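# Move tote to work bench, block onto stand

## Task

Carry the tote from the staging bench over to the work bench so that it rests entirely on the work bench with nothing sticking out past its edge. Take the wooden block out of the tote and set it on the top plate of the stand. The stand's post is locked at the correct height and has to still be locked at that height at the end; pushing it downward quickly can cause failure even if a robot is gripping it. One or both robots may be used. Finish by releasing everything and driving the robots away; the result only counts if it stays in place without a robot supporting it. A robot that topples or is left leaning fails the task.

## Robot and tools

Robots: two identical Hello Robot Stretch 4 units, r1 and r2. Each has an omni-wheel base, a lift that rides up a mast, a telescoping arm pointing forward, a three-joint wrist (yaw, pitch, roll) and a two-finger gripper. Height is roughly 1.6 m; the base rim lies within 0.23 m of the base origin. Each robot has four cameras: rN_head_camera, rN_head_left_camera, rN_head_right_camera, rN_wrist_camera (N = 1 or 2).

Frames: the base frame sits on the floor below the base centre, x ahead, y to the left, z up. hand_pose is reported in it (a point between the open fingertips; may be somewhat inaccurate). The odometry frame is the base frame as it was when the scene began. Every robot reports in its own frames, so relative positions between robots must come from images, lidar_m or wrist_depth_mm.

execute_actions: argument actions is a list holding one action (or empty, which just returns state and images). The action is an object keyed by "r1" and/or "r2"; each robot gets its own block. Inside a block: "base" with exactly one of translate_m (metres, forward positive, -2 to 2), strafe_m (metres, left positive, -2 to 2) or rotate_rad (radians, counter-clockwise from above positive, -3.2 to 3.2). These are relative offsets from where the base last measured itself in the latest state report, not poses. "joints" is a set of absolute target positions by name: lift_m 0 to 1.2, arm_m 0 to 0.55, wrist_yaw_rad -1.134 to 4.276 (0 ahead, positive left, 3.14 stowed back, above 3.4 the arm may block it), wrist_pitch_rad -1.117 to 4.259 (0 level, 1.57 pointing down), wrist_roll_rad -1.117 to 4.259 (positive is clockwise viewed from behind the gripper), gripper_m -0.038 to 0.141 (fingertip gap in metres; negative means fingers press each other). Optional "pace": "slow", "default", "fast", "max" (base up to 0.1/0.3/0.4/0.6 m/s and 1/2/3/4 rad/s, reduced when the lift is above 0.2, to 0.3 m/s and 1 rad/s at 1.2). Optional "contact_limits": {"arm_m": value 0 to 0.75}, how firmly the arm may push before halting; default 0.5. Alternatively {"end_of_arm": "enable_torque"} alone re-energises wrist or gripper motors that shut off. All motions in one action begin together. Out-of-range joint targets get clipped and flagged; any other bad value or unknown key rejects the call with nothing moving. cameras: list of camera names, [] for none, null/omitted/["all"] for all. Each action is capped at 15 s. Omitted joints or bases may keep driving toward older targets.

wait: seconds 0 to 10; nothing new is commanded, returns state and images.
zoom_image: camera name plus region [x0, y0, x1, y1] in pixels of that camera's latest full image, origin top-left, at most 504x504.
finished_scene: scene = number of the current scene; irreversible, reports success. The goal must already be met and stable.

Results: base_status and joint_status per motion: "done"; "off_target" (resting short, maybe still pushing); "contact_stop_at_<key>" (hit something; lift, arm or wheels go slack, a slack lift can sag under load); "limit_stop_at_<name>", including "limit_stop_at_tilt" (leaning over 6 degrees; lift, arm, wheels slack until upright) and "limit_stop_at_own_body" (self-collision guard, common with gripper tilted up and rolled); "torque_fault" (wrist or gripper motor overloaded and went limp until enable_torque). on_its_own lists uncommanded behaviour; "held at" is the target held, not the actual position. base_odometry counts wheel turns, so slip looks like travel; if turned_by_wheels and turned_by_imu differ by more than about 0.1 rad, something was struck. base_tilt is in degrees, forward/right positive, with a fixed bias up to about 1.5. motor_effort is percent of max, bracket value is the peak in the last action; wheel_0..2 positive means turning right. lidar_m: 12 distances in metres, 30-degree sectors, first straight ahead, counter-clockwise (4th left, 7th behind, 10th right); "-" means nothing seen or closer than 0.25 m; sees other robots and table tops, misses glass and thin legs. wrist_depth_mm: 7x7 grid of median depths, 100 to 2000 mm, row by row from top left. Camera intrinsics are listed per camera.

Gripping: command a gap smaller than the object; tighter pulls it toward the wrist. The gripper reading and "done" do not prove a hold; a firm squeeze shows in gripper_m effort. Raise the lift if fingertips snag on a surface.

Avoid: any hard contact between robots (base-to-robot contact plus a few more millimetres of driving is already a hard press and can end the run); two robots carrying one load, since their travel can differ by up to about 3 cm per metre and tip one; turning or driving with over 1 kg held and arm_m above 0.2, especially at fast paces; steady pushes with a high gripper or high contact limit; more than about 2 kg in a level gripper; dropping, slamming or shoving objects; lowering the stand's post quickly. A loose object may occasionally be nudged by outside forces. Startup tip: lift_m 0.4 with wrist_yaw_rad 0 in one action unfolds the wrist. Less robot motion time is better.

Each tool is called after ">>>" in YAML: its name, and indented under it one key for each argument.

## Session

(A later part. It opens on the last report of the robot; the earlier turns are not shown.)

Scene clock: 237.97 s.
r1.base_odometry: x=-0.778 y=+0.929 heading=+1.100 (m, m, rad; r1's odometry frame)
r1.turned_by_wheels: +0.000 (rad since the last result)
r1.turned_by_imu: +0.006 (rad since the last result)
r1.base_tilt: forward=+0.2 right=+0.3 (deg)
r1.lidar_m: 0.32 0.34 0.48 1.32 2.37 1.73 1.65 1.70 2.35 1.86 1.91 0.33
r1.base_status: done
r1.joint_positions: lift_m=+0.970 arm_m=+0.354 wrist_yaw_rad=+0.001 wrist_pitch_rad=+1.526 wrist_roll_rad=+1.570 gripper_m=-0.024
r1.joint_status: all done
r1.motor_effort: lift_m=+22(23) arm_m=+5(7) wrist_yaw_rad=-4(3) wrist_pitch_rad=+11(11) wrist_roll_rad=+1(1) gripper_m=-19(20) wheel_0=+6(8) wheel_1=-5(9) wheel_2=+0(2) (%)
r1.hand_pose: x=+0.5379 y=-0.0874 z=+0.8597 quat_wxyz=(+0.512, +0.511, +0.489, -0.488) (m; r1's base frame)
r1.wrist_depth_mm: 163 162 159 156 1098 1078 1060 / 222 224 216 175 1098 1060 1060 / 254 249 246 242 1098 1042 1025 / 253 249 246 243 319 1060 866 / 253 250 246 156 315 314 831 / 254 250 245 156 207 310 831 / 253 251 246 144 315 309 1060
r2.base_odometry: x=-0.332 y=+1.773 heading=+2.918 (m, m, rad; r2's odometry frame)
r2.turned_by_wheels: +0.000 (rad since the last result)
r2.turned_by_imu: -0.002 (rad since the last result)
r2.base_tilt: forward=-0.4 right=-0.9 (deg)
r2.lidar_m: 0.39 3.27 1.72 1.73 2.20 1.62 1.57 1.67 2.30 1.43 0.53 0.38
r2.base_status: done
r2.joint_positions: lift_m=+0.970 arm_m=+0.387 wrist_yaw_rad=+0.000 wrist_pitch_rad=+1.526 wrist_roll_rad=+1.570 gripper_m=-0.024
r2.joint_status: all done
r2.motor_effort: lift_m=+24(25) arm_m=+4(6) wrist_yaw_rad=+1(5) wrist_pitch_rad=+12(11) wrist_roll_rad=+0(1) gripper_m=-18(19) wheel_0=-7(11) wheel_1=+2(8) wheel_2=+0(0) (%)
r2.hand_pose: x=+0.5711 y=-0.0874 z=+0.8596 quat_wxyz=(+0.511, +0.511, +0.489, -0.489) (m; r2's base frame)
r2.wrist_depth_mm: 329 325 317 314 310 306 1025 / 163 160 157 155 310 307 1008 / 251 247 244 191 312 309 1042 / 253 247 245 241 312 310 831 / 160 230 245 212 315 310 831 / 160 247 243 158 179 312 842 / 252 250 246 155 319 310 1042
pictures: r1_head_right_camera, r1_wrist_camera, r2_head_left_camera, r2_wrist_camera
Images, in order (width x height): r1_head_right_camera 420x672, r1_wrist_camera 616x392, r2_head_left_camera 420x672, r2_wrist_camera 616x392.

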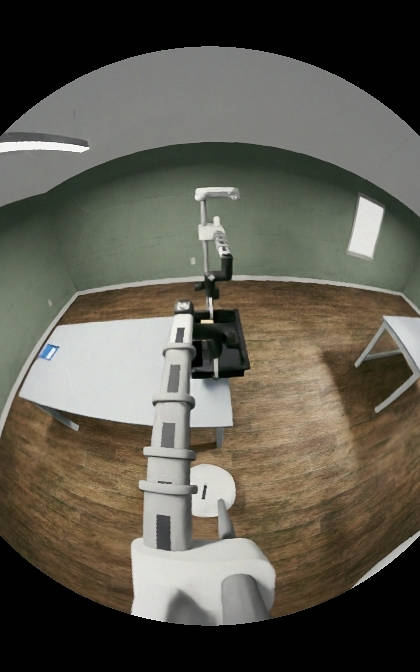

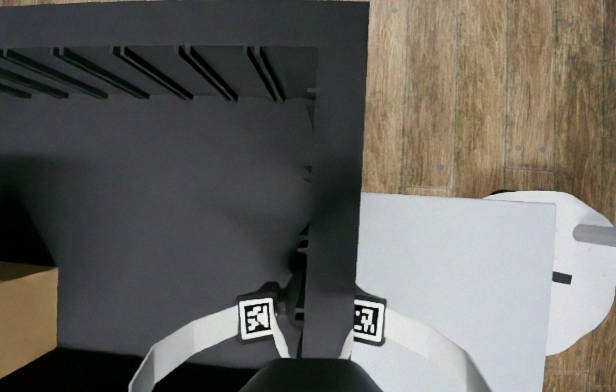

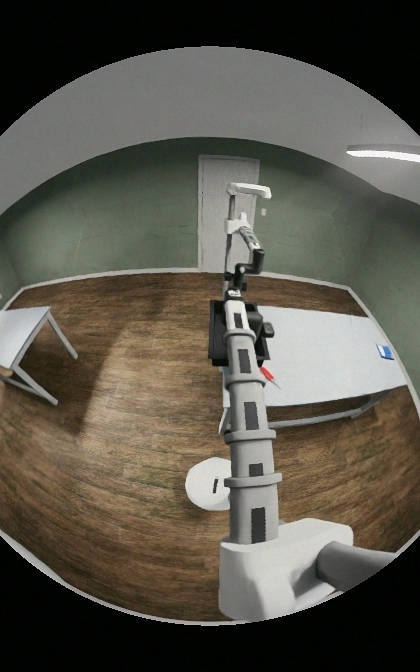

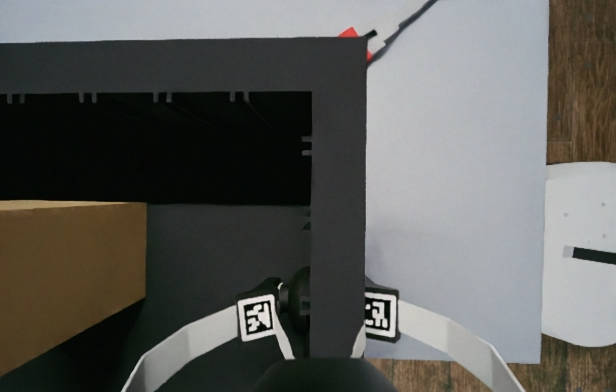

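>>> execute_actions:
  actions:
    - {"r1":{"base":{"strafe_m":-1.0},"joints":{"arm_m":0.36}},"r2":{"base":{"strafe_m":1.0},"joints":{"arm_m":0.402}}}
  cameras: ["r1_wrist_camera","r1_head_right_camera","r2_head_left_camera","r1_head_camera"]

Scene clock: 253.67 s.
r1.base_odometry: x=+0.113 y=+0.475 heading=+1.099 (m, m, rad; r1's odometry frame)
r1.turned_by_wheels: +0.000 (rad since the last result)
r1.turned_by_imu: +0.005 (rad since the last result)
r1.base_tilt: forward=+0.1 right=+0.2 (deg)
r1.lidar_m: 0.51 1.21 0.90 1.34 2.37 1.73 1.67 1.73 2.37 1.25 0.90 0.56
r1.base_status: done
r1.joint_positions: lift_m=+0.970 arm_m=+0.359 wrist_yaw_rad=+0.000 wrist_pitch_rad=+1.528 wrist_roll_rad=+1.570 gripper_m=-0.024
r1.joint_status: all done
r1.motor_effort: lift_m=+22(22) arm_m=+6(11) wrist_yaw_rad=-1(6) wrist_pitch_rad=+4(15) wrist_roll_rad=+1(1) gripper_m=-16(17) wheel_0=+2(12) wheel_1=-2(15) wheel_2=-1(0) (%)
r1.hand_pose: x=+0.5424 y=-0.0874 z=+0.8597 quat_wxyz=(+0.511, +0.510, +0.489, -0.489) (m; r1's base frame)
r1.wrist_depth_mm: 165 162 159 157 1078 1078 1060 / 222 224 218 175 1078 1060 1042 / 255 251 247 243 1078 1060 1042 / 254 250 247 244 1060 1060 854 / 255 252 248 181 1060 854 831 / 252 252 246 157 208 854 831 / 255 252 248 157 1078 1025 1042
r2.base_odometry: x=-0.554 y=+0.798 heading=+2.918 (m, m, rad; r2's odometry frame)
r2.turned_by_wheels: +0.000 (rad since the last result)
r2.turned_by_imu: +0.000 (rad since the last result)
r2.base_tilt: forward=-0.4 right=-1.0 (deg)
r2.lidar_m: 0.54 0.95 0.80 1.72 2.17 1.59 1.55 1.64 2.30 1.48 1.09 0.59
r2.base_status: done
r2.joint_positions: lift_m=+0.970 arm_m=+0.401 wrist_yaw_rad=+0.000 wrist_pitch_rad=+1.527 wrist_roll_rad=+1.570 gripper_m=-0.024
r2.joint_status: all done
r2.motor_effort: lift_m=+24(24) arm_m=+4(7) wrist_yaw_rad=+2(11) wrist_pitch_rad=+10(11) wrist_roll_rad=-1(0) gripper_m=-18(19) wheel_0=-3(12) wheel_1=+1(11) wheel_2=+0(1) (%)
r2.hand_pose: x=+0.5846 y=-0.0874 z=+0.8596 quat_wxyz=(+0.511, +0.511, +0.489, -0.489) (m; r2's base frame)
r2.wrist_depth_mm: 1138 1138 1098 1060 1042 1060 1025 / 164 161 159 157 1060 1060 1042 / 253 249 246 204 1078 1060 1025 / 253 249 246 243 1060 1060 842 / 158 229 247 243 1060 946 831 / 158 249 246 157 179 1060 842 / 252 250 247 156 1078 1060 1060
pictures: r1_head_camera, r1_head_right_camera, r1_wrist_camera, r2_head_left_camera
Images, in order (width x height): r1_head_camera 420x560, r1_head_right_camera 420x672, r1_wrist_camera 616x392, r2_head_left_camera 420x672.

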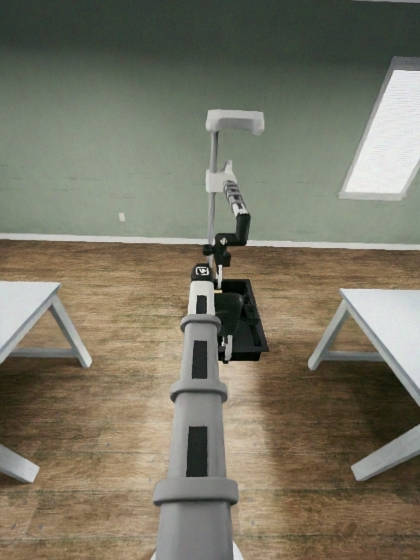

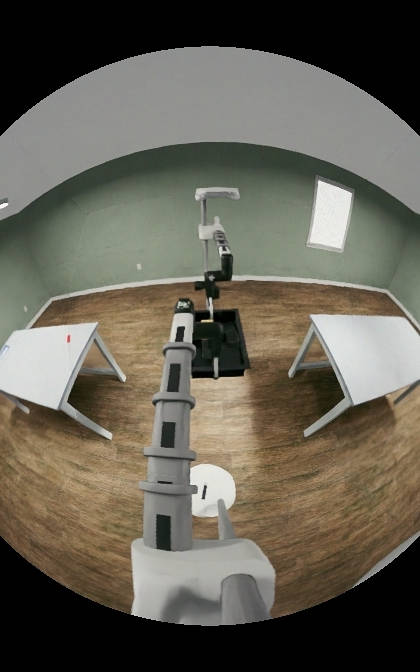

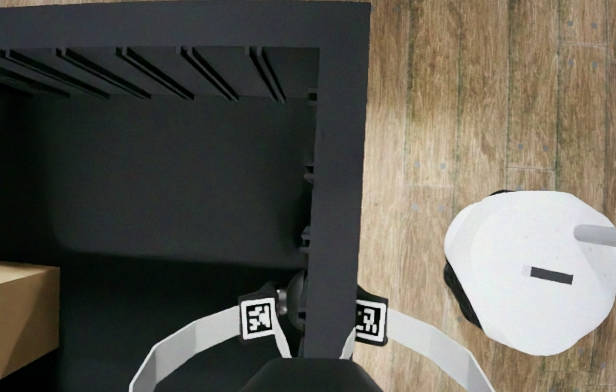

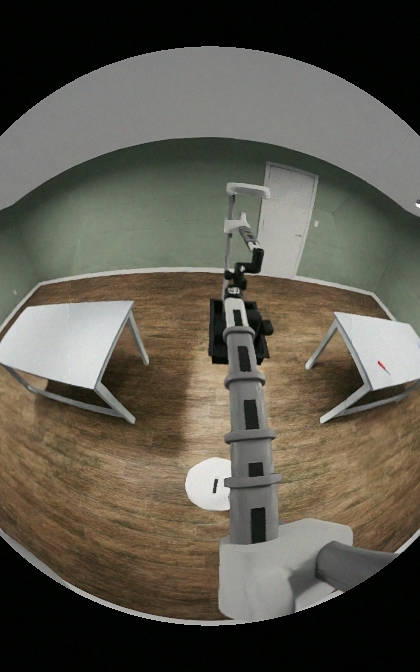

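>>> execute_actions:
  actions:
    - {"r1":{"base":{"strafe_m":-1.3},"joints":{"arm_m":0.363}},"r2":{"base":{"strafe_m":1.3},"joints":{"arm_m":0.422}}}
  cameras: ["r1_wrist_camera","r2_wrist_camera","r1_head_right_camera","r2_head_left_camera"]

Scene clock: 266.20 s.
r1.base_odometry: x=+1.271 y=-0.116 heading=+1.099 (m, m, rad; r1's odometry frame)
r1.turned_by_wheels: +0.000 (rad since the last result)
r1.turned_by_imu: +0.005 (rad since the last result)
r1.base_tilt: forward=+0.2 right=+0.2 (deg)
r1.lidar_m: 0.30 0.33 0.46 2.16 2.37 1.76 1.68 1.76 2.39 2.48 0.45 0.33
r1.base_status: done
r1.joint_positions: lift_m=+0.970 arm_m=+0.362 wrist_yaw_rad=+0.000 wrist_pitch_rad=+1.528 wrist_roll_rad=+1.570 gripper_m=-0.024
r1.joint_status: all done
r1.motor_effort: lift_m=+21(22) arm_m=+6(5) wrist_yaw_rad=+0(9) wrist_pitch_rad=+3(25) wrist_roll_rad=+0(2) gripper_m=-19(19) wheel_0=+4(13) wheel_1=-3(12) wheel_2=-2(2) (%)
r1.hand_pose: x=+0.5450 y=-0.0874 z=+0.8597 quat_wxyz=(+0.511, +0.510, +0.490, -0.489) (m; r1's base frame)
r1.wrist_depth_mm: 166 164 162 159 317 314 312 / 220 225 220 176 319 314 310 / 257 253 250 246 317 314 309 / 257 253 250 246 317 315 310 / 257 253 249 222 317 314 309 / 252 254 247 160 187 312 309 / 256 255 250 159 317 310 309
r2.base_odometry: x=-0.843 y=-0.470 heading=+2.917 (m, m, rad; r2's odometry frame)
r2.turned_by_wheels: +0.000 (rad since the last result)
r2.turned_by_imu: +0.000 (rad since the last result)
r2.base_tilt: forward=-0.4 right=-0.9 (deg)
r2.lidar_m: 0.42 0.45 0.65 3.40 2.14 1.56 1.54 1.61 2.28 2.33 0.60 0.46
r2.base_status: done
r2.joint_positions: lift_m=+0.970 arm_m=+0.421 wrist_yaw_rad=-0.001 wrist_pitch_rad=+1.528 wrist_roll_rad=+1.570 gripper_m=-0.024
r2.joint_status: all done
r2.motor_effort: lift_m=+24(24) arm_m=+5(8) wrist_yaw_rad=+4(13) wrist_pitch_rad=+5(19) wrist_roll_rad=-1(1) gripper_m=-17(17) wheel_0=-5(14) wheel_1=+1(11) wheel_2=-2(2) (%)
r2.hand_pose: x=+0.6043 y=-0.0874 z=+0.8596 quat_wxyz=(+0.510, +0.511, +0.489, -0.489) (m; r2's base frame)
r2.wrist_depth_mm: 329 322 320 314 312 307 1042 / 166 164 162 159 310 309 1042 / 254 250 248 202 310 309 1042 / 255 251 249 246 312 310 831 / 157 228 250 245 314 312 831 / 158 251 248 159 179 312 842 / 255 253 248 158 315 310 1060
pictures: r1_head_right_camera, r1_wrist_camera, r2_head_left_camera, r2_wrist_camera
Images, in order (width x height): r1_head_right_camera 420x672, r1_wrist_camera 616x392, r2_head_left_camera 420x672, r2_wrist_camera 616x392.

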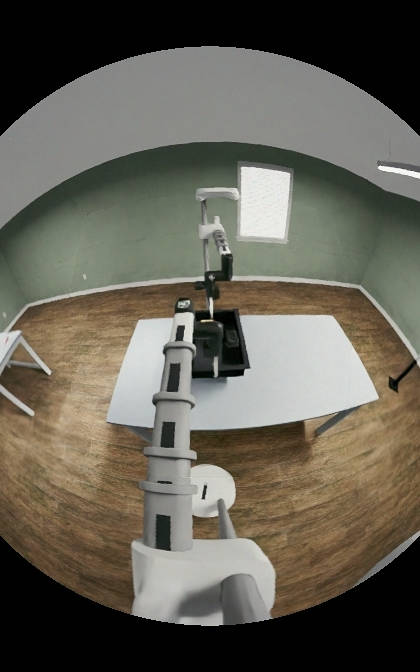

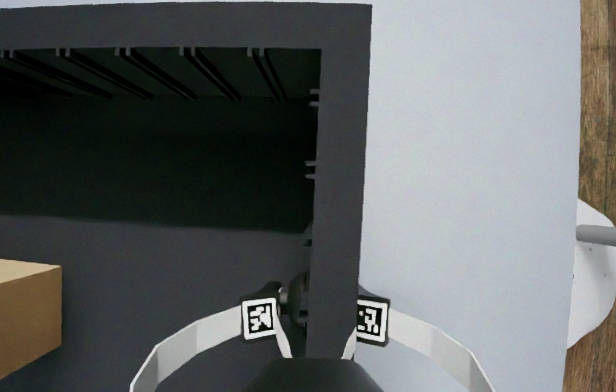

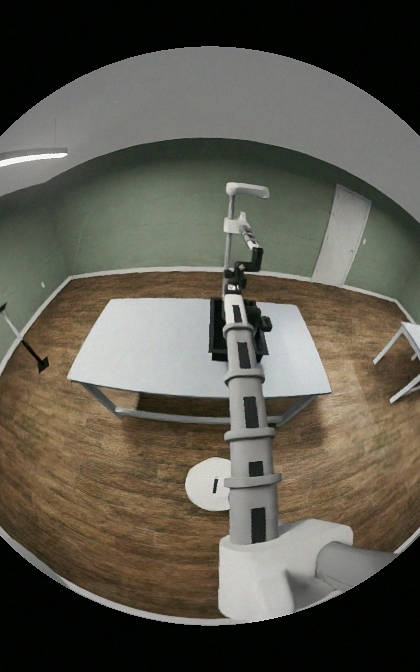

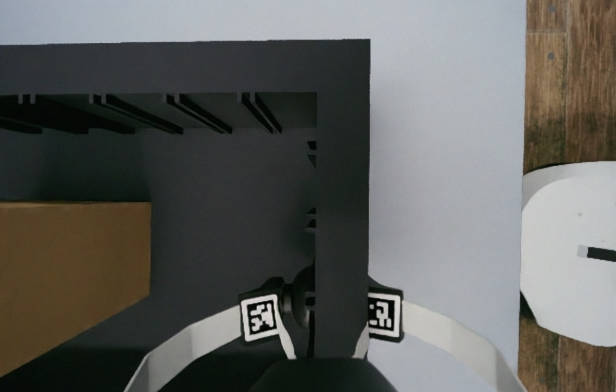

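>>> execute_actions:
  actions:
    - {"r1":{"joints":{"lift_m":0.899},"pace":"slow"},"r2":{"joints":{"lift_m":0.899},"pace":"slow"}}
  cameras: []

>>> execute_actions:
  actions:
    - {"r1":{"joints":{"gripper_m":0.08}},"r2":{"joints":{"gripper_m":0.08}}}
  cameras: ["r1_wrist_camera","r2_wrist_camera"]

Scene clock: 272.73 s.
r1.base_odometry: x=+1.271 y=-0.116 heading=+1.099 (m, m, rad; r1's odometry frame)
r1.turned_by_wheels: +0.000 (rad since the last result)
r1.turned_by_imu: +0.002 (rad since the last result)
r1.base_tilt: forward=+0.2 right=+0.3 (deg)
r1.lidar_m: 0.30 0.34 0.47 2.17 2.36 1.75 1.68 1.74 2.41 2.44 0.44 0.33
r1.base_status: not commanded
r1.joint_positions: lift_m=+0.899 arm_m=+0.362 wrist_yaw_rad=+0.000 wrist_pitch_rad=+1.528 wrist_roll_rad=+1.570 gripper_m=-0.024
r1.joint_status: all done
r1.motor_effort: lift_m=+17(20) arm_m=+6(6) wrist_yaw_rad=-1(0) wrist_pitch_rad=+4(5) wrist_roll_rad=+1(2) gripper_m=-17(16) wheel_0=+4(4) wheel_1=-2(3) wheel_2=-2(2) (%)
r1.hand_pose: x=+0.5451 y=-0.0874 z=+0.7891 quat_wxyz=(+0.511, +0.510, +0.490, -0.489) (m; r1's base frame)
r1.wrist_depth_mm: 167 164 162 160 248 246 243 / 220 224 218 177 247 246 242 / 257 254 248 247 247 244 241 / 256 252 249 246 248 243 242 / 256 253 251 224 246 244 240 / 252 253 248 160 187 244 241 / 256 254 249 159 246 240 240
r2.base_odometry: x=-0.843 y=-0.470 heading=+2.917 (m, m, rad; r2's odometry frame)
r2.turned_by_wheels: +0.000 (rad since the last result)
r2.turned_by_imu: -0.001 (rad since the last result)
r2.base_tilt: forward=-0.3 right=-0.9 (deg)
r2.lidar_m: 0.42 0.46 0.63 3.39 2.14 1.55 1.52 1.62 2.26 2.34 0.60 0.42
r2.base_status: not commanded
r2.joint_positions: lift_m=+0.899 arm_m=+0.421 wrist_yaw_rad=-0.001 wrist_pitch_rad=+1.528 wrist_roll_rad=+1.571 gripper_m=-0.024
r2.joint_status: all done
r2.motor_effort: lift_m=+16(23) arm_m=+5(4) wrist_yaw_rad=+4(4) wrist_pitch_rad=+5(6) wrist_roll_rad=-1(1) gripper_m=-16(18) wheel_0=-5(5) wheel_1=+1(1) wheel_2=-2(2) (%)
r2.hand_pose: x=+0.6043 y=-0.0874 z=+0.7893 quat_wxyz=(+0.510, +0.511, +0.489, -0.489) (m; r2's base frame)
r2.wrist_depth_mm: 255 253 249 245 242 239 236 / 166 163 161 158 242 239 238 / 255 251 248 200 244 240 238 / 255 251 249 245 244 240 238 / 157 227 249 246 245 242 239 / 158 251 248 159 180 242 241 / 255 253 248 159 246 198 241
pictures: none
No camera images: the call's "cameras" was empty. Leave "cameras" out to get every camera's image.

Scene clock: 274.50 s.
r1.base_odometry: x=+1.271 y=-0.116 heading=+1.099 (m, m, rad; r1's odometry frame)
r1.turned_by_wheels: +0.000 (rad since the last result)
r1.turned_by_imu: +0.001 (rad since the last result)
r1.base_tilt: forward=+0.2 right=+0.2 (deg)
r1.lidar_m: 0.30 0.34 0.44 2.15 2.39 1.77 1.66 1.74 2.41 2.45 0.46 0.31
r1.base_status: not commanded
r1.joint_positions: lift_m=+0.899 arm_m=+0.362 wrist_yaw_rad=-0.001 wrist_pitch_rad=+1.530 wrist_roll_rad=+1.570 gripper_m=+0.080
r1.joint_status: all done
r1.motor_effort: lift_m=+17(17) arm_m=+6(6) wrist_yaw_rad=+2(2) wrist_pitch_rad=+0(11) wrist_roll_rad=+0(0) gripper_m=-2(19) wheel_0=+4(4) wheel_1=-3(2) wheel_2=-2(2) (%)
r1.hand_pose: x=+0.5445 y=-0.0874 z=+0.7891 quat_wxyz=(+0.510, +0.510, +0.490, -0.490) (m; r1's base frame)
r1.wrist_depth_mm: 170 168 167 163 249 246 244 / 220 223 216 177 248 246 244 / 262 256 253 250 249 247 242 / 260 257 252 249 248 244 242 / 259 255 251 228 247 246 243 / 252 256 202 162 208 244 241 / 258 254 252 146 247 241 241
r2.base_odometry: x=-0.843 y=-0.470 heading=+2.917 (m, m, rad; r2's odometry frame)
r2.turned_by_wheels: +0.000 (rad since the last result)
r2.turned_by_imu: +0.000 (rad since the last result)
r2.base_tilt: forward=-0.4 right=-1.0 (deg)
r2.lidar_m: 0.41 0.46 0.64 3.39 2.15 1.57 1.51 1.63 2.25 2.33 0.61 0.45
r2.base_status: not commanded
r2.joint_positions: lift_m=+0.899 arm_m=+0.421 wrist_yaw_rad=+0.000 wrist_pitch_rad=+1.531 wrist_roll_rad=+1.570 gripper_m=+0.080
r2.joint_status: all done
r2.motor_effort: lift_m=+16(16) arm_m=+5(4) wrist_yaw_rad=+3(4) wrist_pitch_rad=+1(8) wrist_roll_rad=+0(1) gripper_m=-1(15) wheel_0=-5(5) wheel_1=+1(1) wheel_2=-2(2) (%)
r2.hand_pose: x=+0.6037 y=-0.0874 z=+0.7892 quat_wxyz=(+0.510, +0.510, +0.490, -0.490) (m; r2's base frame)
r2.wrist_depth_mm: 256 253 249 245 243 240 237 / 166 163 161 158 243 240 238 / 255 252 248 204 244 241 239 / 254 251 250 246 244 243 239 / 158 229 251 247 245 242 240 / 158 253 199 161 193 242 241 / 257 256 251 146 246 242 508
pictures: r1_wrist_camera, r2_wrist_camera
Images, in order (width x height): r1_wrist_camera 616x392, r2_wrist_camera 616x392.

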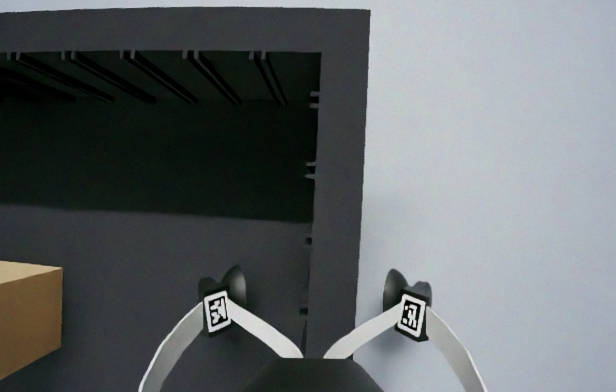

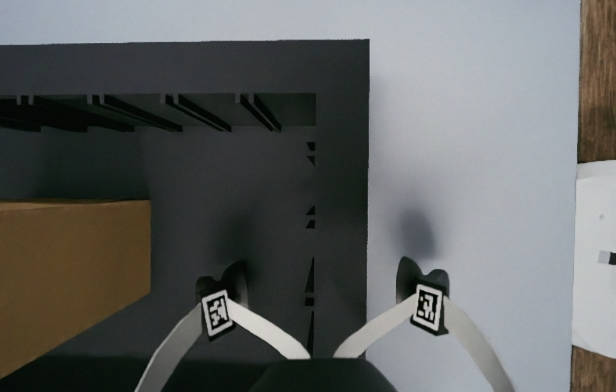

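>>> execute_actions:
  actions:
    - {"r1":{"joints":{"lift_m":1.03,"gripper_m":0.135}},"r2":{"joints":{"lift_m":1.03}}}
  cameras: []

>>> execute_actions:
  actions:
    - {"r2":{"joints":{"arm_m":0.0},"base":{"translate_m":-0.5},"pace":"fast"}}
  cameras: []

>>> execute_actions:
  actions:
    - {"r1":{"joints":{"arm_m":0.39},"base":{"translate_m":0.2}},"r2":{"base":{"strafe_m":-0.6},"joints":{"lift_m":0.5},"pace":"fast"}}
  cameras: ["r1_wrist_camera","r1_head_camera"]

Scene clock: 284.53 s.
r1.base_odometry: x=+1.271 y=-0.116 heading=+1.099 (m, m, rad; r1's odometry frame)
r1.turned_by_wheels: +0.000 (rad since the last result)
r1.turned_by_imu: +0.002 (rad since the last result)
r1.base_tilt: forward=+0.1 right=+0.1 (deg)
r1.lidar_m: 0.30 0.34 0.47 2.17 2.38 1.76 1.67 1.74 2.41 2.48 0.45 0.32
r1.base_status: not commanded
r1.joint_positions: lift_m=+1.030 arm_m=+0.362 wrist_yaw_rad=-0.001 wrist_pitch_rad=+1.530 wrist_roll_rad=+1.570 gripper_m=+0.135
r1.joint_status: all done
r1.motor_effort: lift_m=+21(20) arm_m=+6(6) wrist_yaw_rad=+1(1) wrist_pitch_rad=-3(1) wrist_roll_rad=+1(2) gripper_m=-2(2) wheel_0=+4(4) wheel_1=-3(3) wheel_2=-2(3) (%)
r1.hand_pose: x=+0.5445 y=-0.0874 z=+0.9197 quat_wxyz=(+0.510, +0.510, +0.490, -0.490) (m; r1's base frame)
r1.wrist_depth_mm: 402 397 392 387 382 377 1098 / 397 394 387 384 379 375 1098 / 399 389 384 327 379 370 1118 / 397 394 384 379 379 373 917 / 319 389 384 377 377 373 891 / 271 319 217 377 377 368 917 / 330 340 362 146 375 368 1078
r2.base_odometry: x=-0.843 y=-0.470 heading=+2.917 (m, m, rad; r2's odometry frame)
r2.turned_by_wheels: +0.000 (rad since the last result)
r2.turned_by_imu: -0.001 (rad since the last result)
r2.base_tilt: forward=-0.3 right=-1.0 (deg)
r2.lidar_m: 0.41 0.44 0.65 3.40 2.14 1.55 1.52 1.61 2.25 2.33 0.65 0.44
r2.base_status: not commanded
r2.joint_positions: lift_m=+1.030 arm_m=+0.421 wrist_yaw_rad=+0.000 wrist_pitch_rad=+1.531 wrist_roll_rad=+1.570 gripper_m=+0.080
r2.joint_status: all done
r2.motor_effort: lift_m=+22(24) arm_m=+4(4) wrist_yaw_rad=+3(3) wrist_pitch_rad=-2(1) wrist_roll_rad=+0(0) gripper_m=-1(4) wheel_0=-5(5) wheel_1=+1(1) wheel_2=-2(2) (%)
r2.hand_pose: x=+0.6037 y=-0.0874 z=+0.9197 quat_wxyz=(+0.510, +0.510, +0.490, -0.490) (m; r2's base frame)
r2.wrist_depth_mm: 392 387 379 375 373 370 1078 / 392 387 382 377 370 368 1118 / 315 310 320 290 373 370 1118 / 392 336 379 377 373 370 904 / 397 264 379 377 375 370 891 / 394 389 200 377 213 375 904 / 397 392 384 146 377 373 1098
pictures: none
No camera images: the call's "cameras" was empty. Leave "cameras" out to get every camera's image.

Scene clock: 287.43 s.
r1.base_odometry: x=+1.271 y=-0.116 heading=+1.099 (m, m, rad; r1's odometry frame)
r1.turned_by_wheels: +0.000 (rad since the last result)
r1.turned_by_imu: +0.001 (rad since the last result)
r1.base_tilt: forward=+0.1 right=+0.1 (deg)
r1.lidar_m: 0.30 0.31 0.46 2.18 2.38 1.74 1.67 1.75 2.41 2.47 0.45 0.33
r1.base_status: not commanded
r1.joint_positions: lift_m=+1.030 arm_m=+0.362 wrist_yaw_rad=-0.001 wrist_pitch_rad=+1.530 wrist_roll_rad=+1.570 gripper_m=+0.135
r1.joint_status: not commanded
r1.motor_effort: lift_m=+21(21) arm_m=+6(6) wrist_yaw_rad=+1(1) wrist_pitch_rad=-1(2) wrist_roll_rad=-1(0) gripper_m=-1(2) wheel_0=+4(4) wheel_1=-3(3) wheel_2=-2(2) (%)
r1.hand_pose: x=+0.5445 y=-0.0874 z=+0.9197 quat_wxyz=(+0.510, +0.510, +0.490, -0.490) (m; r1's base frame)
r1.wrist_depth_mm: 402 397 392 384 382 373 1118 / 399 394 387 387 382 375 1138 / 397 389 384 329 379 370 1098 / 397 392 387 379 379 373 917 / 314 389 382 382 377 370 904 / 270 319 218 377 377 366 904 / 329 340 364 146 377 370 1078
r2.base_odometry: x=-0.356 y=-0.581 heading=+2.917 (m, m, rad; r2's odometry frame)
r2.turned_by_wheels: +0.000 (rad since the last result)
r2.turned_by_imu: +0.000 (rad since the last result)
r2.base_tilt: forward=-0.4 right=-1.0 (deg)
r2.lidar_m: 0.92 0.98 2.67 3.43 1.41 1.07 1.03 1.09 1.53 3.41 2.46 0.95
r2.base_status: done
r2.joint_positions: lift_m=+1.030 arm_m=+0.003 wrist_yaw_rad=+0.000 wrist_pitch_rad=+1.530 wrist_roll_rad=+1.570 gripper_m=+0.080
r2.joint_status: all done
joint sent to its limit — the command would take r2.arm_m past its lower limit, so that joint was sent only as far as its limit.
r2.motor_effort: lift_m=+22(23) arm_m=-4(5) wrist_yaw_rad=+2(2) wrist_pitch_rad=-1(0) wrist_roll_rad=+1(0) gripper_m=-1(3) wheel_0=-5(11) wheel_1=-2(9) wheel_2=+3(16) (%)
r2.hand_pose: x=+0.1860 y=-0.0874 z=+0.9197 quat_wxyz=(+0.510, +0.510, +0.490, -0.490) (m; r2's base frame)
r2.wrist_depth_mm: 1182 1182 1138 1138 1118 1098 1098 / 1205 1182 1138 1160 1118 1098 1098 / 1205 1182 1160 1138 1138 1118 1098 / 1182 1182 1138 1138 917 917 1098 / 1205 1205 1182 1138 917 917 1098 / 1205 1205 199 1160 212 1118 1118 / 1205 1205 1182 146 1138 1118 1098
pictures: none
No camera images: the call's "cameras" was empty. Leave "cameras" out to get every camera's image.

Scene clock: 290.47 s.
r1.base_odometry: x=+1.362 y=+0.062 heading=+1.100 (m, m, rad; r1's odometry frame)
r1.turned_by_wheels: +0.000 (rad since the last result)
r1.turned_by_imu: +0.001 (rad since the last result)
r1.base_tilt: forward=+0.1 right=+0.1 (deg)
r1.lidar_m: 0.25 0.25 0.25 2.15 2.63 1.97 1.87 1.95 2.68 0.43 0.25 0.25
r1.base_status: done
r1.joint_positions: lift_m=+1.030 arm_m=+0.389 wrist_yaw_rad=+0.000 wrist_pitch_rad=+1.530 wrist_roll_rad=+1.570 gripper_m=+0.135
r1.joint_status: all done
r1.motor_effort: lift_m=+21(21) arm_m=+6(6) wrist_yaw_rad=+0(1) wrist_pitch_rad=+1(2) wrist_roll_rad=+1(1) gripper_m=+4(2) wheel_0=+3(10) wheel_1=+4(11) wheel_2=-1(12) (%)
r1.hand_pose: x=+0.5716 y=-0.0874 z=+0.9198 quat_wxyz=(+0.510, +0.510, +0.490, -0.490) (m; r1's base frame)
r1.wrist_depth_mm: 1229 399 389 387 379 375 368 / 1229 392 389 382 379 375 368 / 1255 345 384 379 375 334 315 / 399 330 387 382 375 370 342 / 399 334 384 382 375 370 336 / 397 303 218 258 373 364 329 / 397 320 351 146 370 368 332
r2.base_odometry: x=-0.222 y=+0.004 heading=+2.917 (m, m, rad; r2's odometry frame)
r2.turned_by_wheels: +0.000 (rad since the last result)
r2.turned_by_imu: -0.003 (rad since the last result)
r2.base_tilt: forward=-0.4 right=-1.0 (deg)
r2.lidar_m: 0.90 0.96 1.37 3.84 1.47 1.09 1.04 1.12 1.55 4.57 1.92 3.73
r2.base_status: done
r2.joint_positions: lift_m=+0.500 arm_m=+0.003 wrist_yaw_rad=+0.000 wrist_pitch_rad=+1.530 wrist_roll_rad=+1.570 gripper_m=+0.080
r2.joint_status: all done
r2.motor_effort: lift_m=+16(20) arm_m=-5(5) wrist_yaw_rad=+2(3) wrist_pitch_rad=+0(1) wrist_roll_rad=+0(1) gripper_m=-2(1) wheel_0=+1(12) wheel_1=-1(11) wheel_2=+0(0) (%)
r2.hand_pose: x=+0.1861 y=-0.0874 z=+0.3902 quat_wxyz=(+0.510, +0.510, +0.490, -0.490) (m; r2's base frame)
r2.wrist_depth_mm: 640 627 615 609 597 597 585 / 634 627 615 609 603 597 591 / 640 627 621 615 603 399 585 / 640 634 621 615 397 389 387 / 647 634 627 615 394 389 384 / 647 634 200 433 212 392 387 / 647 640 634 146 394 389 389
pictures: r1_head_camera, r1_wrist_camera
Images, in order (width x height): r1_head_camera 420x560, r1_wrist_camera 616x392.

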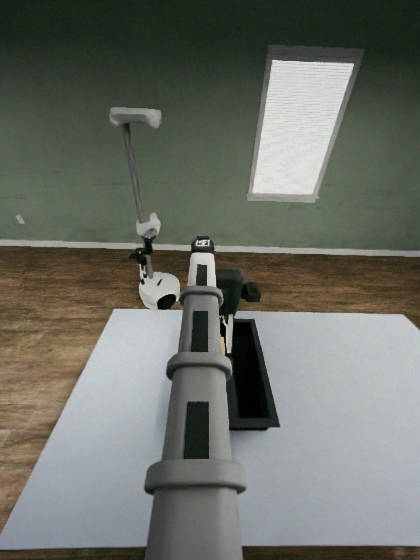

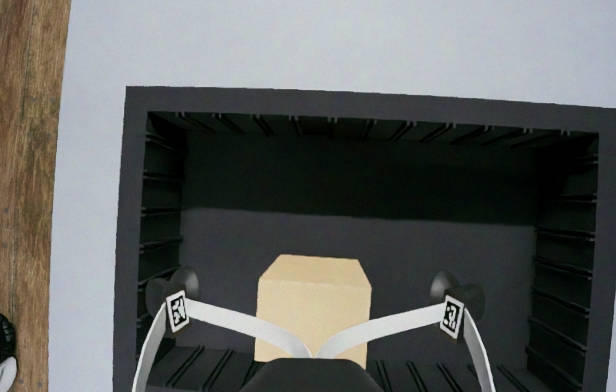

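>>> execute_actions:
  actions:
    - {"r1":{"base":{"strafe_m":0.02},"joints":{"lift_m":0.93}}}
  cameras: ["r1_wrist_camera"]

Scene clock: 295.80 s.
r1.base_odometry: x=+1.344 y=+0.071 heading=+1.100 (m, m, rad; r1's odometry frame)
r1.turned_by_wheels: +0.000 (rad since the last result)
r1.turned_by_imu: +0.002 (rad since the last result)
r1.base_tilt: forward=+0.0 right=+0.2 (deg)
r1.lidar_m: 0.25 0.25 0.25 2.12 2.60 1.95 1.88 1.94 2.69 0.44 0.25 0.25
r1.base_status: done
r1.joint_positions: lift_m=+0.931 arm_m=+0.389 wrist_yaw_rad=+0.000 wrist_pitch_rad=+1.531 wrist_roll_rad=+1.570 gripper_m=+0.135
r1.joint_status: all done
r1.motor_effort: lift_m=+9(21) arm_m=+6(6) wrist_yaw_rad=+1(1) wrist_pitch_rad=-4(4) wrist_roll_rad=+1(0) gripper_m=+3(1) wheel_0=-2(12) wheel_1=+5(13) wheel_2=+0(1) (%)
r1.hand_pose: x=+0.5714 y=-0.0874 z=+0.8207 quat_wxyz=(+0.510, +0.510, +0.490, -0.490) (m; r1's base frame)
r1.wrist_depth_mm: 209 206 203 200 196 193 191 / 209 255 282 272 259 243 235 / 208 276 289 285 281 276 273 / 211 283 289 285 279 276 273 / 208 286 289 278 281 276 273 / 206 255 165 163 177 273 272 / 206 272 165 161 277 274 271
r2.base_odometry: x=-0.222 y=+0.004 heading=+2.917 (m, m, rad; r2's odometry frame)
r2.turned_by_wheels: +0.000 (rad since the last result)
r2.turned_by_imu: -0.001 (rad since the last result)
r2.base_tilt: forward=-0.5 right=-1.0 (deg)
r2.lidar_m: 0.91 0.95 1.34 3.85 1.41 1.11 1.04 1.08 1.54 4.59 1.93 3.80
r2.base_status: not commanded
r2.joint_positions: lift_m=+0.500 arm_m=+0.003 wrist_yaw_rad=+0.000 wrist_pitch_rad=+1.530 wrist_roll_rad=+1.570 gripper_m=+0.080
r2.joint_status: not commanded
r2.motor_effort: lift_m=+16(16) arm_m=-4(4) wrist_yaw_rad=+1(2) wrist_pitch_rad=-2(0) wrist_roll_rad=+0(0) gripper_m=+0(4) wheel_0=+1(1) wheel_1=-1(1) wheel_2=+0(0) (%)
r2.hand_pose: x=+0.1861 y=-0.0874 z=+0.3902 quat_wxyz=(+0.510, +0.510, +0.490, -0.490) (m; r2's base frame)
r2.wrist_depth_mm: 627 621 621 609 603 597 580 / 640 627 621 609 597 591 585 / 640 627 621 609 597 399 591 / 640 634 615 615 397 389 384 / 640 634 621 621 397 392 384 / 647 634 200 433 212 389 387 / 654 634 634 146 394 389 387
pictures: r1_wrist_camera
Images, in order (width x height): r1_wrist_camera 616x392.

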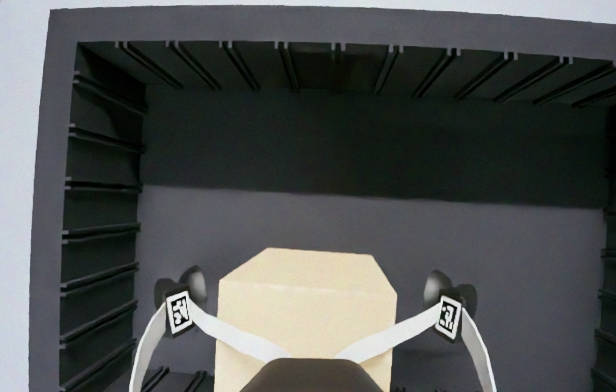

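>>> execute_actions:
  actions:
    - {"r1":{"joints":{"lift_m":0.945}}}
  cameras: []

>>> execute_actions:
  actions:
    - {"r1":{"joints":{"gripper_m":0.035}}}
  cameras: []

>>> execute_actions:
  actions:
    - {"r1":{"joints":{"lift_m":1.15}}}
  cameras: ["r1_wrist_camera"]

>>> execute_actions:
  actions:
    - {"r1":{"joints":{"arm_m":0.0},"base":{"translate_m":-0.45}}}
  cameras: ["r1_wrist_camera","r1_head_right_camera","r1_head_camera"]

Scene clock: 302.83 s.
r1.base_odometry: x=+1.344 y=+0.071 heading=+1.100 (m, m, rad; r1's odometry frame)
r1.turned_by_wheels: +0.000 (rad since the last result)
r1.turned_by_imu: +0.002 (rad since the last result)
r1.base_tilt: forward=+0.1 right=+0.1 (deg)
r1.lidar_m: 0.25 0.25 0.25 2.13 2.62 1.97 1.87 1.96 2.70 0.47 0.25 0.25
r1.base_status: not commanded
r1.joint_positions: lift_m=+0.945 arm_m=+0.389 wrist_yaw_rad=+0.000 wrist_pitch_rad=+1.530 wrist_roll_rad=+1.570 gripper_m=+0.135
r1.joint_status: all done
r1.motor_effort: lift_m=+21(21) arm_m=+6(6) wrist_yaw_rad=+0(1) wrist_pitch_rad=-1(3) wrist_roll_rad=+2(2) gripper_m=+1(2) wheel_0=-2(2) wheel_1=+5(5) wheel_2=+0(0) (%)
r1.hand_pose: x=+0.5716 y=-0.0874 z=+0.8348 quat_wxyz=(+0.510, +0.510, +0.490, -0.490) (m; r1's base frame)
r1.wrist_depth_mm: 312 217 214 211 207 205 202 / 219 255 283 273 260 246 236 / 220 279 301 294 291 287 285 / 219 286 300 294 291 289 283 / 218 283 298 274 290 286 283 / 218 242 183 174 177 212 283 / 218 274 286 143 287 286 283
r2.base_odometry: x=-0.222 y=+0.004 heading=+2.917 (m, m, rad; r2's odometry frame)
r2.turned_by_wheels: +0.000 (rad since the last result)
r2.turned_by_imu: -0.001 (rad since the last result)
r2.base_tilt: forward=-0.4 right=-0.9 (deg)
r2.lidar_m: 0.88 0.97 1.33 3.85 1.42 1.09 1.05 1.12 1.56 4.52 1.92 3.76
r2.base_status: not commanded
r2.joint_positions: lift_m=+0.500 arm_m=+0.003 wrist_yaw_rad=+0.000 wrist_pitch_rad=+1.530 wrist_roll_rad=+1.570 gripper_m=+0.080
r2.joint_status: not commanded
r2.motor_effort: lift_m=+16(15) arm_m=-4(4) wrist_yaw_rad=+2(2) wrist_pitch_rad=-2(1) wrist_roll_rad=-1(1) gripper_m=+0(2) wheel_0=+1(1) wheel_1=-1(1) wheel_2=+0(0) (%)
r2.hand_pose: x=+0.1861 y=-0.0874 z=+0.3902 quat_wxyz=(+0.510, +0.510, +0.490, -0.490) (m; r2's base frame)
r2.wrist_depth_mm: 640 634 615 609 603 591 585 / 634 627 615 609 603 597 585 / 640 634 621 609 603 402 585 / 640 634 621 609 397 392 384 / 640 634 627 615 394 389 387 / 647 634 200 433 211 389 387 / 647 640 627 146 397 389 387
pictures: none
No camera images: the call's "cameras" was empty. Leave "cameras" out to get every camera's image.

Scene clock: 304.80 s.
r1.base_odometry: x=+1.344 y=+0.071 heading=+1.100 (m, m, rad; r1's odometry frame)
r1.turned_by_wheels: +0.000 (rad since the last result)
r1.turned_by_imu: +0.001 (rad since the last result)
r1.base_tilt: forward=+0.1 right=+0.2 (deg)
r1.lidar_m: 0.25 0.25 0.25 2.12 2.61 1.97 1.88 1.96 2.70 0.46 0.25 0.25
r1.base_status: not commanded
r1.joint_positions: lift_m=+0.945 arm_m=+0.389 wrist_yaw_rad=+0.000 wrist_pitch_rad=+1.530 wrist_roll_rad=+1.570 gripper_m=+0.035
r1.joint_status: all done
r1.motor_effort: lift_m=+20(20) arm_m=+6(6) wrist_yaw_rad=-1(0) wrist_pitch_rad=+1(3) wrist_roll_rad=-1(0) gripper_m=-16(22) wheel_0=-2(2) wheel_1=+5(5) wheel_2=+0(0) (%)
r1.hand_pose: x=+0.5717 y=-0.0874 z=+0.8348 quat_wxyz=(+0.510, +0.510, +0.490, -0.489) (m; r1's base frame)
r1.wrist_depth_mm: 217 215 213 210 207 204 202 / 217 257 285 274 260 247 238 / 220 281 298 294 290 287 285 / 216 286 298 294 290 286 285 / 216 289 298 279 290 286 285 / 216 274 177 163 172 285 281 / 217 254 282 163 162 283 281
r2.base_odometry: x=-0.222 y=+0.004 heading=+2.917 (m, m, rad; r2's odometry frame)
r2.turned_by_wheels: +0.000 (rad since the last result)
r2.turned_by_imu: +0.000 (rad since the last result)
r2.base_tilt: forward=-0.4 right=-0.9 (deg)
r2.lidar_m: 0.91 0.95 1.36 3.84 1.42 1.11 1.03 1.12 1.56 4.59 1.93 3.79
r2.base_status: not commanded
r2.joint_positions: lift_m=+0.500 arm_m=+0.003 wrist_yaw_rad=+0.000 wrist_pitch_rad=+1.530 wrist_roll_rad=+1.570 gripper_m=+0.080
r2.joint_status: not commanded
r2.motor_effort: lift_m=+16(16) arm_m=-5(5) wrist_yaw_rad=+2(2) wrist_pitch_rad=-1(1) wrist_roll_rad=+0(0) gripper_m=-1(1) wheel_0=+1(1) wheel_1=-1(1) wheel_2=+0(0) (%)
r2.hand_pose: x=+0.1861 y=-0.0874 z=+0.3902 quat_wxyz=(+0.510, +0.510, +0.490, -0.490) (m; r2's base frame)
r2.wrist_depth_mm: 634 627 621 609 609 591 580 / 640 627 621 609 603 597 585 / 640 634 615 615 597 402 585 / 640 634 627 615 397 389 387 / 647 634 621 615 397 389 384 / 647 634 199 433 212 392 387 / 647 634 627 146 397 389 387
pictures: none
No camera images: the call's "cameras" was empty. Leave "cameras" out to get every camera's image.

Scene clock: 306.73 s.
r1.base_odometry: x=+1.344 y=+0.071 heading=+1.100 (m, m, rad; r1's odometry frame)
r1.turned_by_wheels: +0.000 (rad since the last result)
r1.turned_by_imu: +0.001 (rad since the last result)
r1.base_tilt: forward=+0.1 right=+0.3 (deg)
r1.lidar_m: 0.25 0.25 0.25 2.12 2.58 1.96 1.88 1.92 2.65 0.47 0.25 0.25
r1.base_status: not commanded
r1.joint_positions: lift_m=+1.150 arm_m=+0.389 wrist_yaw_rad=+0.000 wrist_pitch_rad=+1.530 wrist_roll_rad=+1.570 gripper_m=+0.035
r1.joint_status: all done
r1.motor_effort: lift_m=+22(22) arm_m=+6(6) wrist_yaw_rad=+0(1) wrist_pitch_rad=+0(0) wrist_roll_rad=+1(1) gripper_m=-20(23) wheel_0=-2(2) wheel_1=+5(5) wheel_2=+0(0) (%)
r1.hand_pose: x=+0.5717 y=-0.0874 z=+1.0397 quat_wxyz=(+0.510, +0.510, +0.490, -0.489) (m; r1's base frame)
r1.wrist_depth_mm: 1336 525 512 500 500 488 488 / 1366 521 512 504 500 488 488 / 1336 517 459 500 492 436 484 / 1366 517 504 504 500 488 484 / 1336 512 484 278 496 484 477 / 1336 521 177 164 172 436 484 / 1366 512 504 163 162 399 480
r2.base_odometry: x=-0.222 y=+0.004 heading=+2.917 (m, m, rad; r2's odometry frame)
r2.turned_by_wheels: +0.000 (rad since the last result)
r2.turned_by_imu: +0.000 (rad since the last result)
r2.base_tilt: forward=-0.4 right=-0.9 (deg)
r2.lidar_m: 0.90 0.95 1.35 3.85 1.45 1.10 1.03 1.09 1.54 4.57 1.90 3.77
r2.base_status: not commanded
r2.joint_positions: lift_m=+0.500 arm_m=+0.003 wrist_yaw_rad=+0.000 wrist_pitch_rad=+1.530 wrist_roll_rad=+1.570 gripper_m=+0.080
r2.joint_status: not commanded
r2.motor_effort: lift_m=+16(16) arm_m=-5(4) wrist_yaw_rad=+2(2) wrist_pitch_rad=-2(0) wrist_roll_rad=+1(1) gripper_m=-3(2) wheel_0=+1(1) wheel_1=-1(1) wheel_2=+0(0) (%)
r2.hand_pose: x=+0.1861 y=-0.0874 z=+0.3902 quat_wxyz=(+0.510, +0.510, +0.490, -0.490) (m; r2's base frame)
r2.wrist_depth_mm: 640 627 621 609 603 597 580 / 634 627 627 615 597 597 591 / 647 627 621 615 609 402 591 / 640 634 621 621 394 389 387 / 640 634 621 615 394 392 384 / 647 640 200 439 212 392 389 / 647 640 627 146 397 389 389
pictures: r1_wrist_camera
Images, in order (width x height): r1_wrist_camera 616x392.

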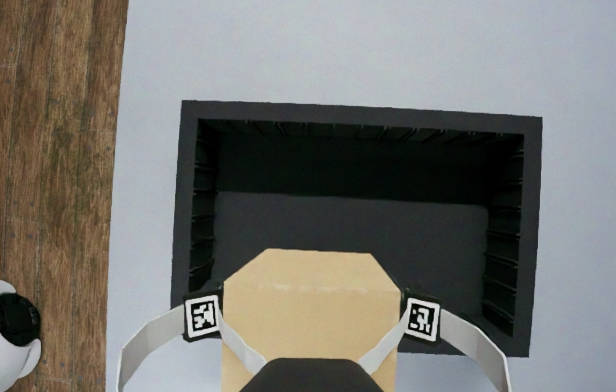

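Scene clock: 309.73 s.
r1.base_odometry: x=+1.140 y=-0.329 heading=+1.099 (m, m, rad; r1's odometry frame)
r1.turned_by_wheels: -0.001 (rad since the last result)
r1.turned_by_imu: +0.002 (rad since the last result)
r1.base_tilt: forward=+0.1 right=+0.3 (deg)
r1.lidar_m: 0.57 0.57 2.20 2.40 2.03 1.48 1.43 1.50 2.08 3.58 0.80 0.59
r1.base_status: done
r1.joint_positions: lift_m=+1.150 arm_m=+0.001 wrist_yaw_rad=+0.000 wrist_pitch_rad=+1.530 wrist_roll_rad=+1.570 gripper_m=+0.035
r1.joint_status: all done
r1.motor_effort: lift_m=+22(22) arm_m=-6(9) wrist_yaw_rad=+0(1) wrist_pitch_rad=-2(3) wrist_roll_rad=-1(1) gripper_m=-17(22) wheel_0=-4(9) wheel_1=-6(9) wheel_2=+2(12) (%)
r1.hand_pose: x=+0.1836 y=-0.0874 z=+1.0397 quat_wxyz=(+0.510, +0.510, +0.490, -0.490) (m; r1's base frame)
r1.wrist_depth_mm: 525 1308 1308 1281 1255 1229 1255 / 530 1336 1308 1255 1281 1255 1229 / 535 1336 1308 1255 1281 1255 1229 / 530 1336 1281 1308 1042 1255 1255 / 525 1308 1308 277 1060 1042 379 / 535 1308 177 164 172 1229 1255 / 525 1336 1138 163 161 1205 1229
r2.base_odometry: x=-0.222 y=+0.004 heading=+2.917 (m, m, rad; r2's odometry frame)
r2.turned_by_wheels: +0.000 (rad since the last result)
r2.turned_by_imu: +0.000 (rad since the last result)
r2.base_tilt: forward=-0.5 right=-0.9 (deg)
r2.lidar_m: 0.89 0.98 1.33 3.85 1.44 1.08 1.05 1.07 1.57 4.50 1.92 3.78
r2.base_status: not commanded
r2.joint_positions: lift_m=+0.500 arm_m=+0.003 wrist_yaw_rad=+0.000 wrist_pitch_rad=+1.530 wrist_roll_rad=+1.570 gripper_m=+0.080
r2.joint_status: not commanded
r2.motor_effort: lift_m=+16(16) arm_m=-4(4) wrist_yaw_rad=+1(2) wrist_pitch_rad=+0(1) wrist_roll_rad=+0(1) gripper_m=-1(1) wheel_0=+1(1) wheel_1=-1(1) wheel_2=+0(0) (%)
r2.hand_pose: x=+0.1861 y=-0.0874 z=+0.3902 quat_wxyz=(+0.510, +0.510, +0.490, -0.490) (m; r2's base frame)
r2.wrist_depth_mm: 647 627 615 609 597 591 585 / 640 627 621 615 603 597 591 / 647 634 621 609 603 402 591 / 647 627 627 615 397 392 384 / 647 640 627 615 394 389 384 / 647 640 200 433 211 387 387 / 647 634 627 146 397 392 389
pictures: r1_head_camera, r1_head_right_camera, r1_wrist_camera
Images, in order (width x height): r1_head_camera 420x560, r1_head_right_camera 420x672, r1_wrist_camera 616x392.

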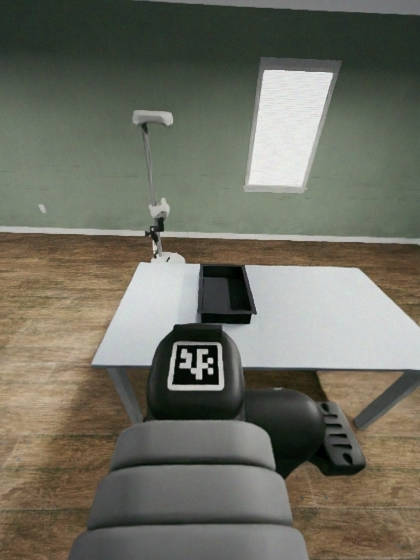

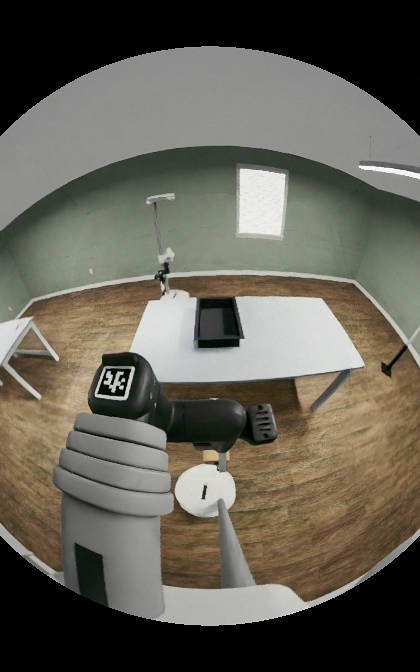

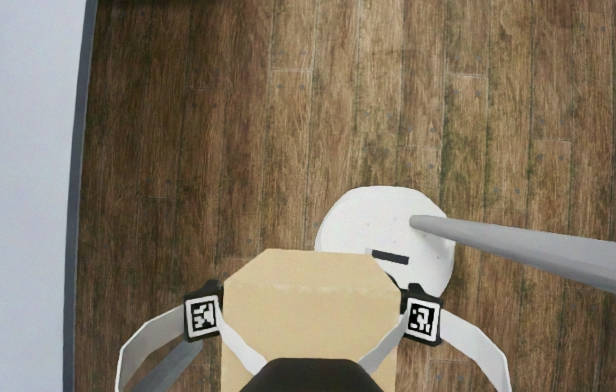

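>>> execute_actions:
  actions:
    - {"r1":{"base":{"strafe_m":-1.6},"joints":{"lift_m":1.2},"pace":"fast"}}
  cameras: ["r1_head_right_camera","r1_head_camera"]

Scene clock: 324.60 s.
r1.base_odometry: x=+2.565 y=-1.056 heading=+1.099 (m, m, rad; r1's odometry frame)
r1.turned_by_wheels: +0.000 (rad since the last result)
r1.turned_by_imu: +0.001 (rad since the last result)
r1.base_tilt: forward=+0.1 right=+0.2 (deg)
r1.lidar_m: 3.30 0.76 0.80 3.78 2.07 1.51 1.45 1.51 2.05 2.00 1.15 1.14
r1.base_status: done
r1.joint_positions: lift_m=+1.199 arm_m=+0.001 wrist_yaw_rad=+0.000 wrist_pitch_rad=+1.530 wrist_roll_rad=+1.570 gripper_m=+0.035
r1.joint_status: all done
joint sent to its limit — the command would take r1.lift_m past its upper limit, so that joint was sent only as far as its limit.
r1.motor_effort: lift_m=+21(26) arm_m=-6(6) wrist_yaw_rad=+0(0) wrist_pitch_rad=+0(2) wrist_roll_rad=+0(1) gripper_m=-18(22) wheel_0=+3(12) wheel_1=-4(13) wheel_2=+0(0) (%)
r1.hand_pose: x=+0.1836 y=-0.0874 z=+1.0886 quat_wxyz=(+0.510, +0.510, +0.490, -0.490) (m; r1's base frame)
r1.wrist_depth_mm: 1397 1366 1336 1336 1336 1308 1255 / 1397 1366 1366 1336 1308 1308 1255 / 1397 1366 1366 1336 1308 1281 1255 / 1366 1366 1336 1336 1118 1308 1281 / 1397 1336 1308 278 1118 1078 379 / 1336 1366 177 163 172 1308 1281 / 1397 1366 1336 163 162 1281 1255
r2.base_odometry: x=-0.222 y=+0.004 heading=+2.917 (m, m, rad; r2's odometry frame)
r2.turned_by_wheels: +0.000 (rad since the last result)
r2.turned_by_imu: -0.001 (rad since the last result)
r2.base_tilt: forward=-0.4 right=-0.9 (deg)
r2.lidar_m: 0.91 0.94 1.35 3.85 1.44 1.08 1.04 1.11 1.55 4.57 1.93 3.79
r2.base_status: not commanded
r2.joint_positions: lift_m=+0.500 arm_m=+0.003 wrist_yaw_rad=+0.000 wrist_pitch_rad=+1.530 wrist_roll_rad=+1.570 gripper_m=+0.080
r2.joint_status: not commanded
r2.motor_effort: lift_m=+16(16) arm_m=-4(4) wrist_yaw_rad=+1(2) wrist_pitch_rad=-3(0) wrist_roll_rad=+2(0) gripper_m=-3(5) wheel_0=+1(1) wheel_1=-1(1) wheel_2=+0(0) (%)
r2.hand_pose: x=+0.1861 y=-0.0874 z=+0.3902 quat_wxyz=(+0.510, +0.510, +0.490, -0.490) (m; r2's base frame)
r2.wrist_depth_mm: 640 621 615 609 597 591 585 / 640 627 621 615 603 597 585 / 640 627 627 621 597 402 585 / 647 627 627 615 397 389 384 / 647 634 627 615 397 392 384 / 647 640 200 433 212 392 384 / 654 640 634 146 397 389 389
pictures: r1_head_camera, r1_head_right_camera
Images, in order (width x height): r1_head_camera 420x560, r1_head_right_camera 420x672.

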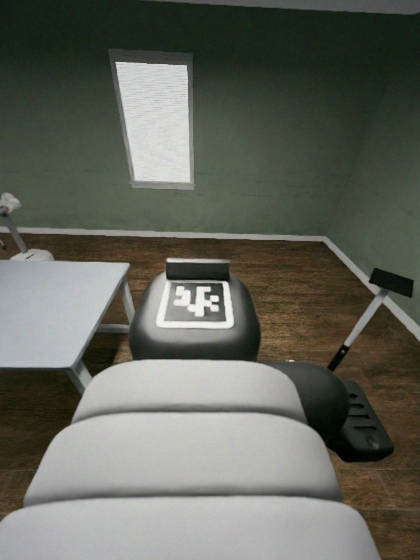

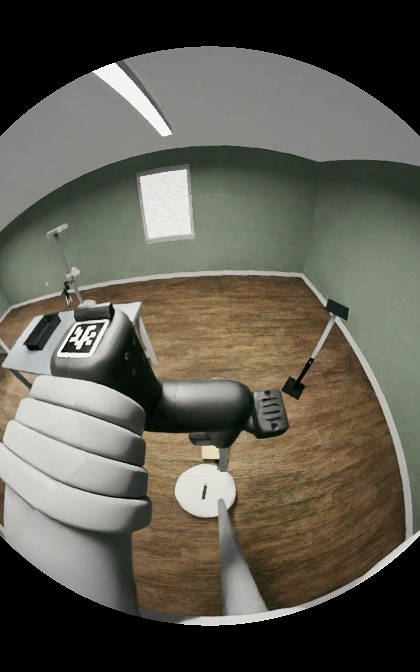

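>>> execute_actions:
  actions:
    - {"r1":{"base":{"rotate_rad":-0.73},"joints":{"lift_m":0.95,"wrist_pitch_rad":0.0,"wrist_roll_rad":0.0}}}
  cameras: ["r1_wrist_camera","r1_head_camera"]

Scene clock: 339.93 s.
r1.base_odometry: x=+2.565 y=-1.056 heading=+0.371 (m, m, rad; r1's odometry frame)
r1.turned_by_wheels: -0.729 (rad since the last result)
r1.turned_by_imu: -0.726 (rad since the last result)
r1.base_tilt: forward=+0.1 right=+0.2 (deg)
r1.lidar_m: 1.15 3.29 0.93 0.77 1.27 2.65 1.63 1.44 1.45 1.74 2.00 2.01
r1.base_status: done
r1.joint_positions: lift_m=+0.950 arm_m=+0.001 wrist_yaw_rad=+0.000 wrist_pitch_rad=+0.006 wrist_roll_rad=+0.000 gripper_m=+0.035
r1.joint_status: all done
r1.motor_effort: lift_m=+17(19) arm_m=-6(6) wrist_yaw_rad=-1(1) wrist_pitch_rad=-17(22) wrist_roll_rad=-3(6) gripper_m=-24(21) wheel_0=+5(8) wheel_1=+8(10) wheel_2=+4(8) (%)
r1.hand_pose: x=+0.4604 y=-0.0874 z=+1.1266 quat_wxyz=(+1.000, +0.000, +0.003, +0.000) (m; r1's base frame)
r1.wrist_depth_mm: - - - - - 1756 1576 / - - - - - 1863 1464 / - - - - - 1756 1537 / - - - - - 1808 1537 / - - - 282 - 1756 1499 / - - 178 164 172 1708 1537 / - - - 163 162 1708 1537
r2.base_odometry: x=-0.222 y=+0.004 heading=+2.917 (m, m, rad; r2's odometry frame)
r2.turned_by_wheels: +0.000 (rad since the last result)
r2.turned_by_imu: -0.001 (rad since the last result)
r2.base_tilt: forward=-0.5 right=-0.9 (deg)
r2.lidar_m: 0.90 0.94 1.35 3.85 1.45 1.09 1.04 1.09 1.56 4.57 1.93 3.79
r2.base_status: not commanded
r2.joint_positions: lift_m=+0.500 arm_m=+0.003 wrist_yaw_rad=+0.000 wrist_pitch_rad=+1.530 wrist_roll_rad=+1.570 gripper_m=+0.080
r2.joint_status: not commanded
r2.motor_effort: lift_m=+15(16) arm_m=-4(4) wrist_yaw_rad=+2(2) wrist_pitch_rad=-1(1) wrist_roll_rad=+0(1) gripper_m=-2(0) wheel_0=+1(1) wheel_1=-1(1) wheel_2=+0(0) (%)
r2.hand_pose: x=+0.1861 y=-0.0874 z=+0.3902 quat_wxyz=(+0.510, +0.510, +0.490, -0.490) (m; r2's base frame)
r2.wrist_depth_mm: 640 627 621 615 603 591 580 / 634 627 621 609 609 597 597 / 634 634 621 609 609 402 585 / 640 634 627 615 394 389 384 / 647 627 627 615 397 389 387 / 647 640 200 433 212 389 389 / 647 640 634 146 397 392 387
pictures: r1_head_camera, r1_wrist_camera
Images, in order (width x height): r1_head_camera 420x560, r1_wrist_camera 616x392.

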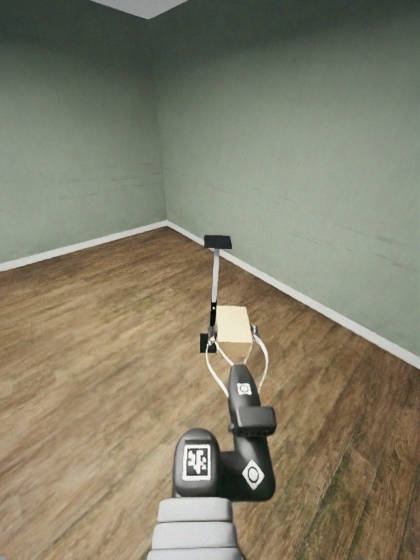

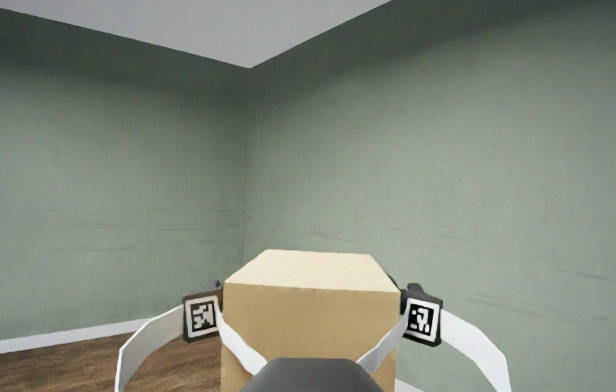

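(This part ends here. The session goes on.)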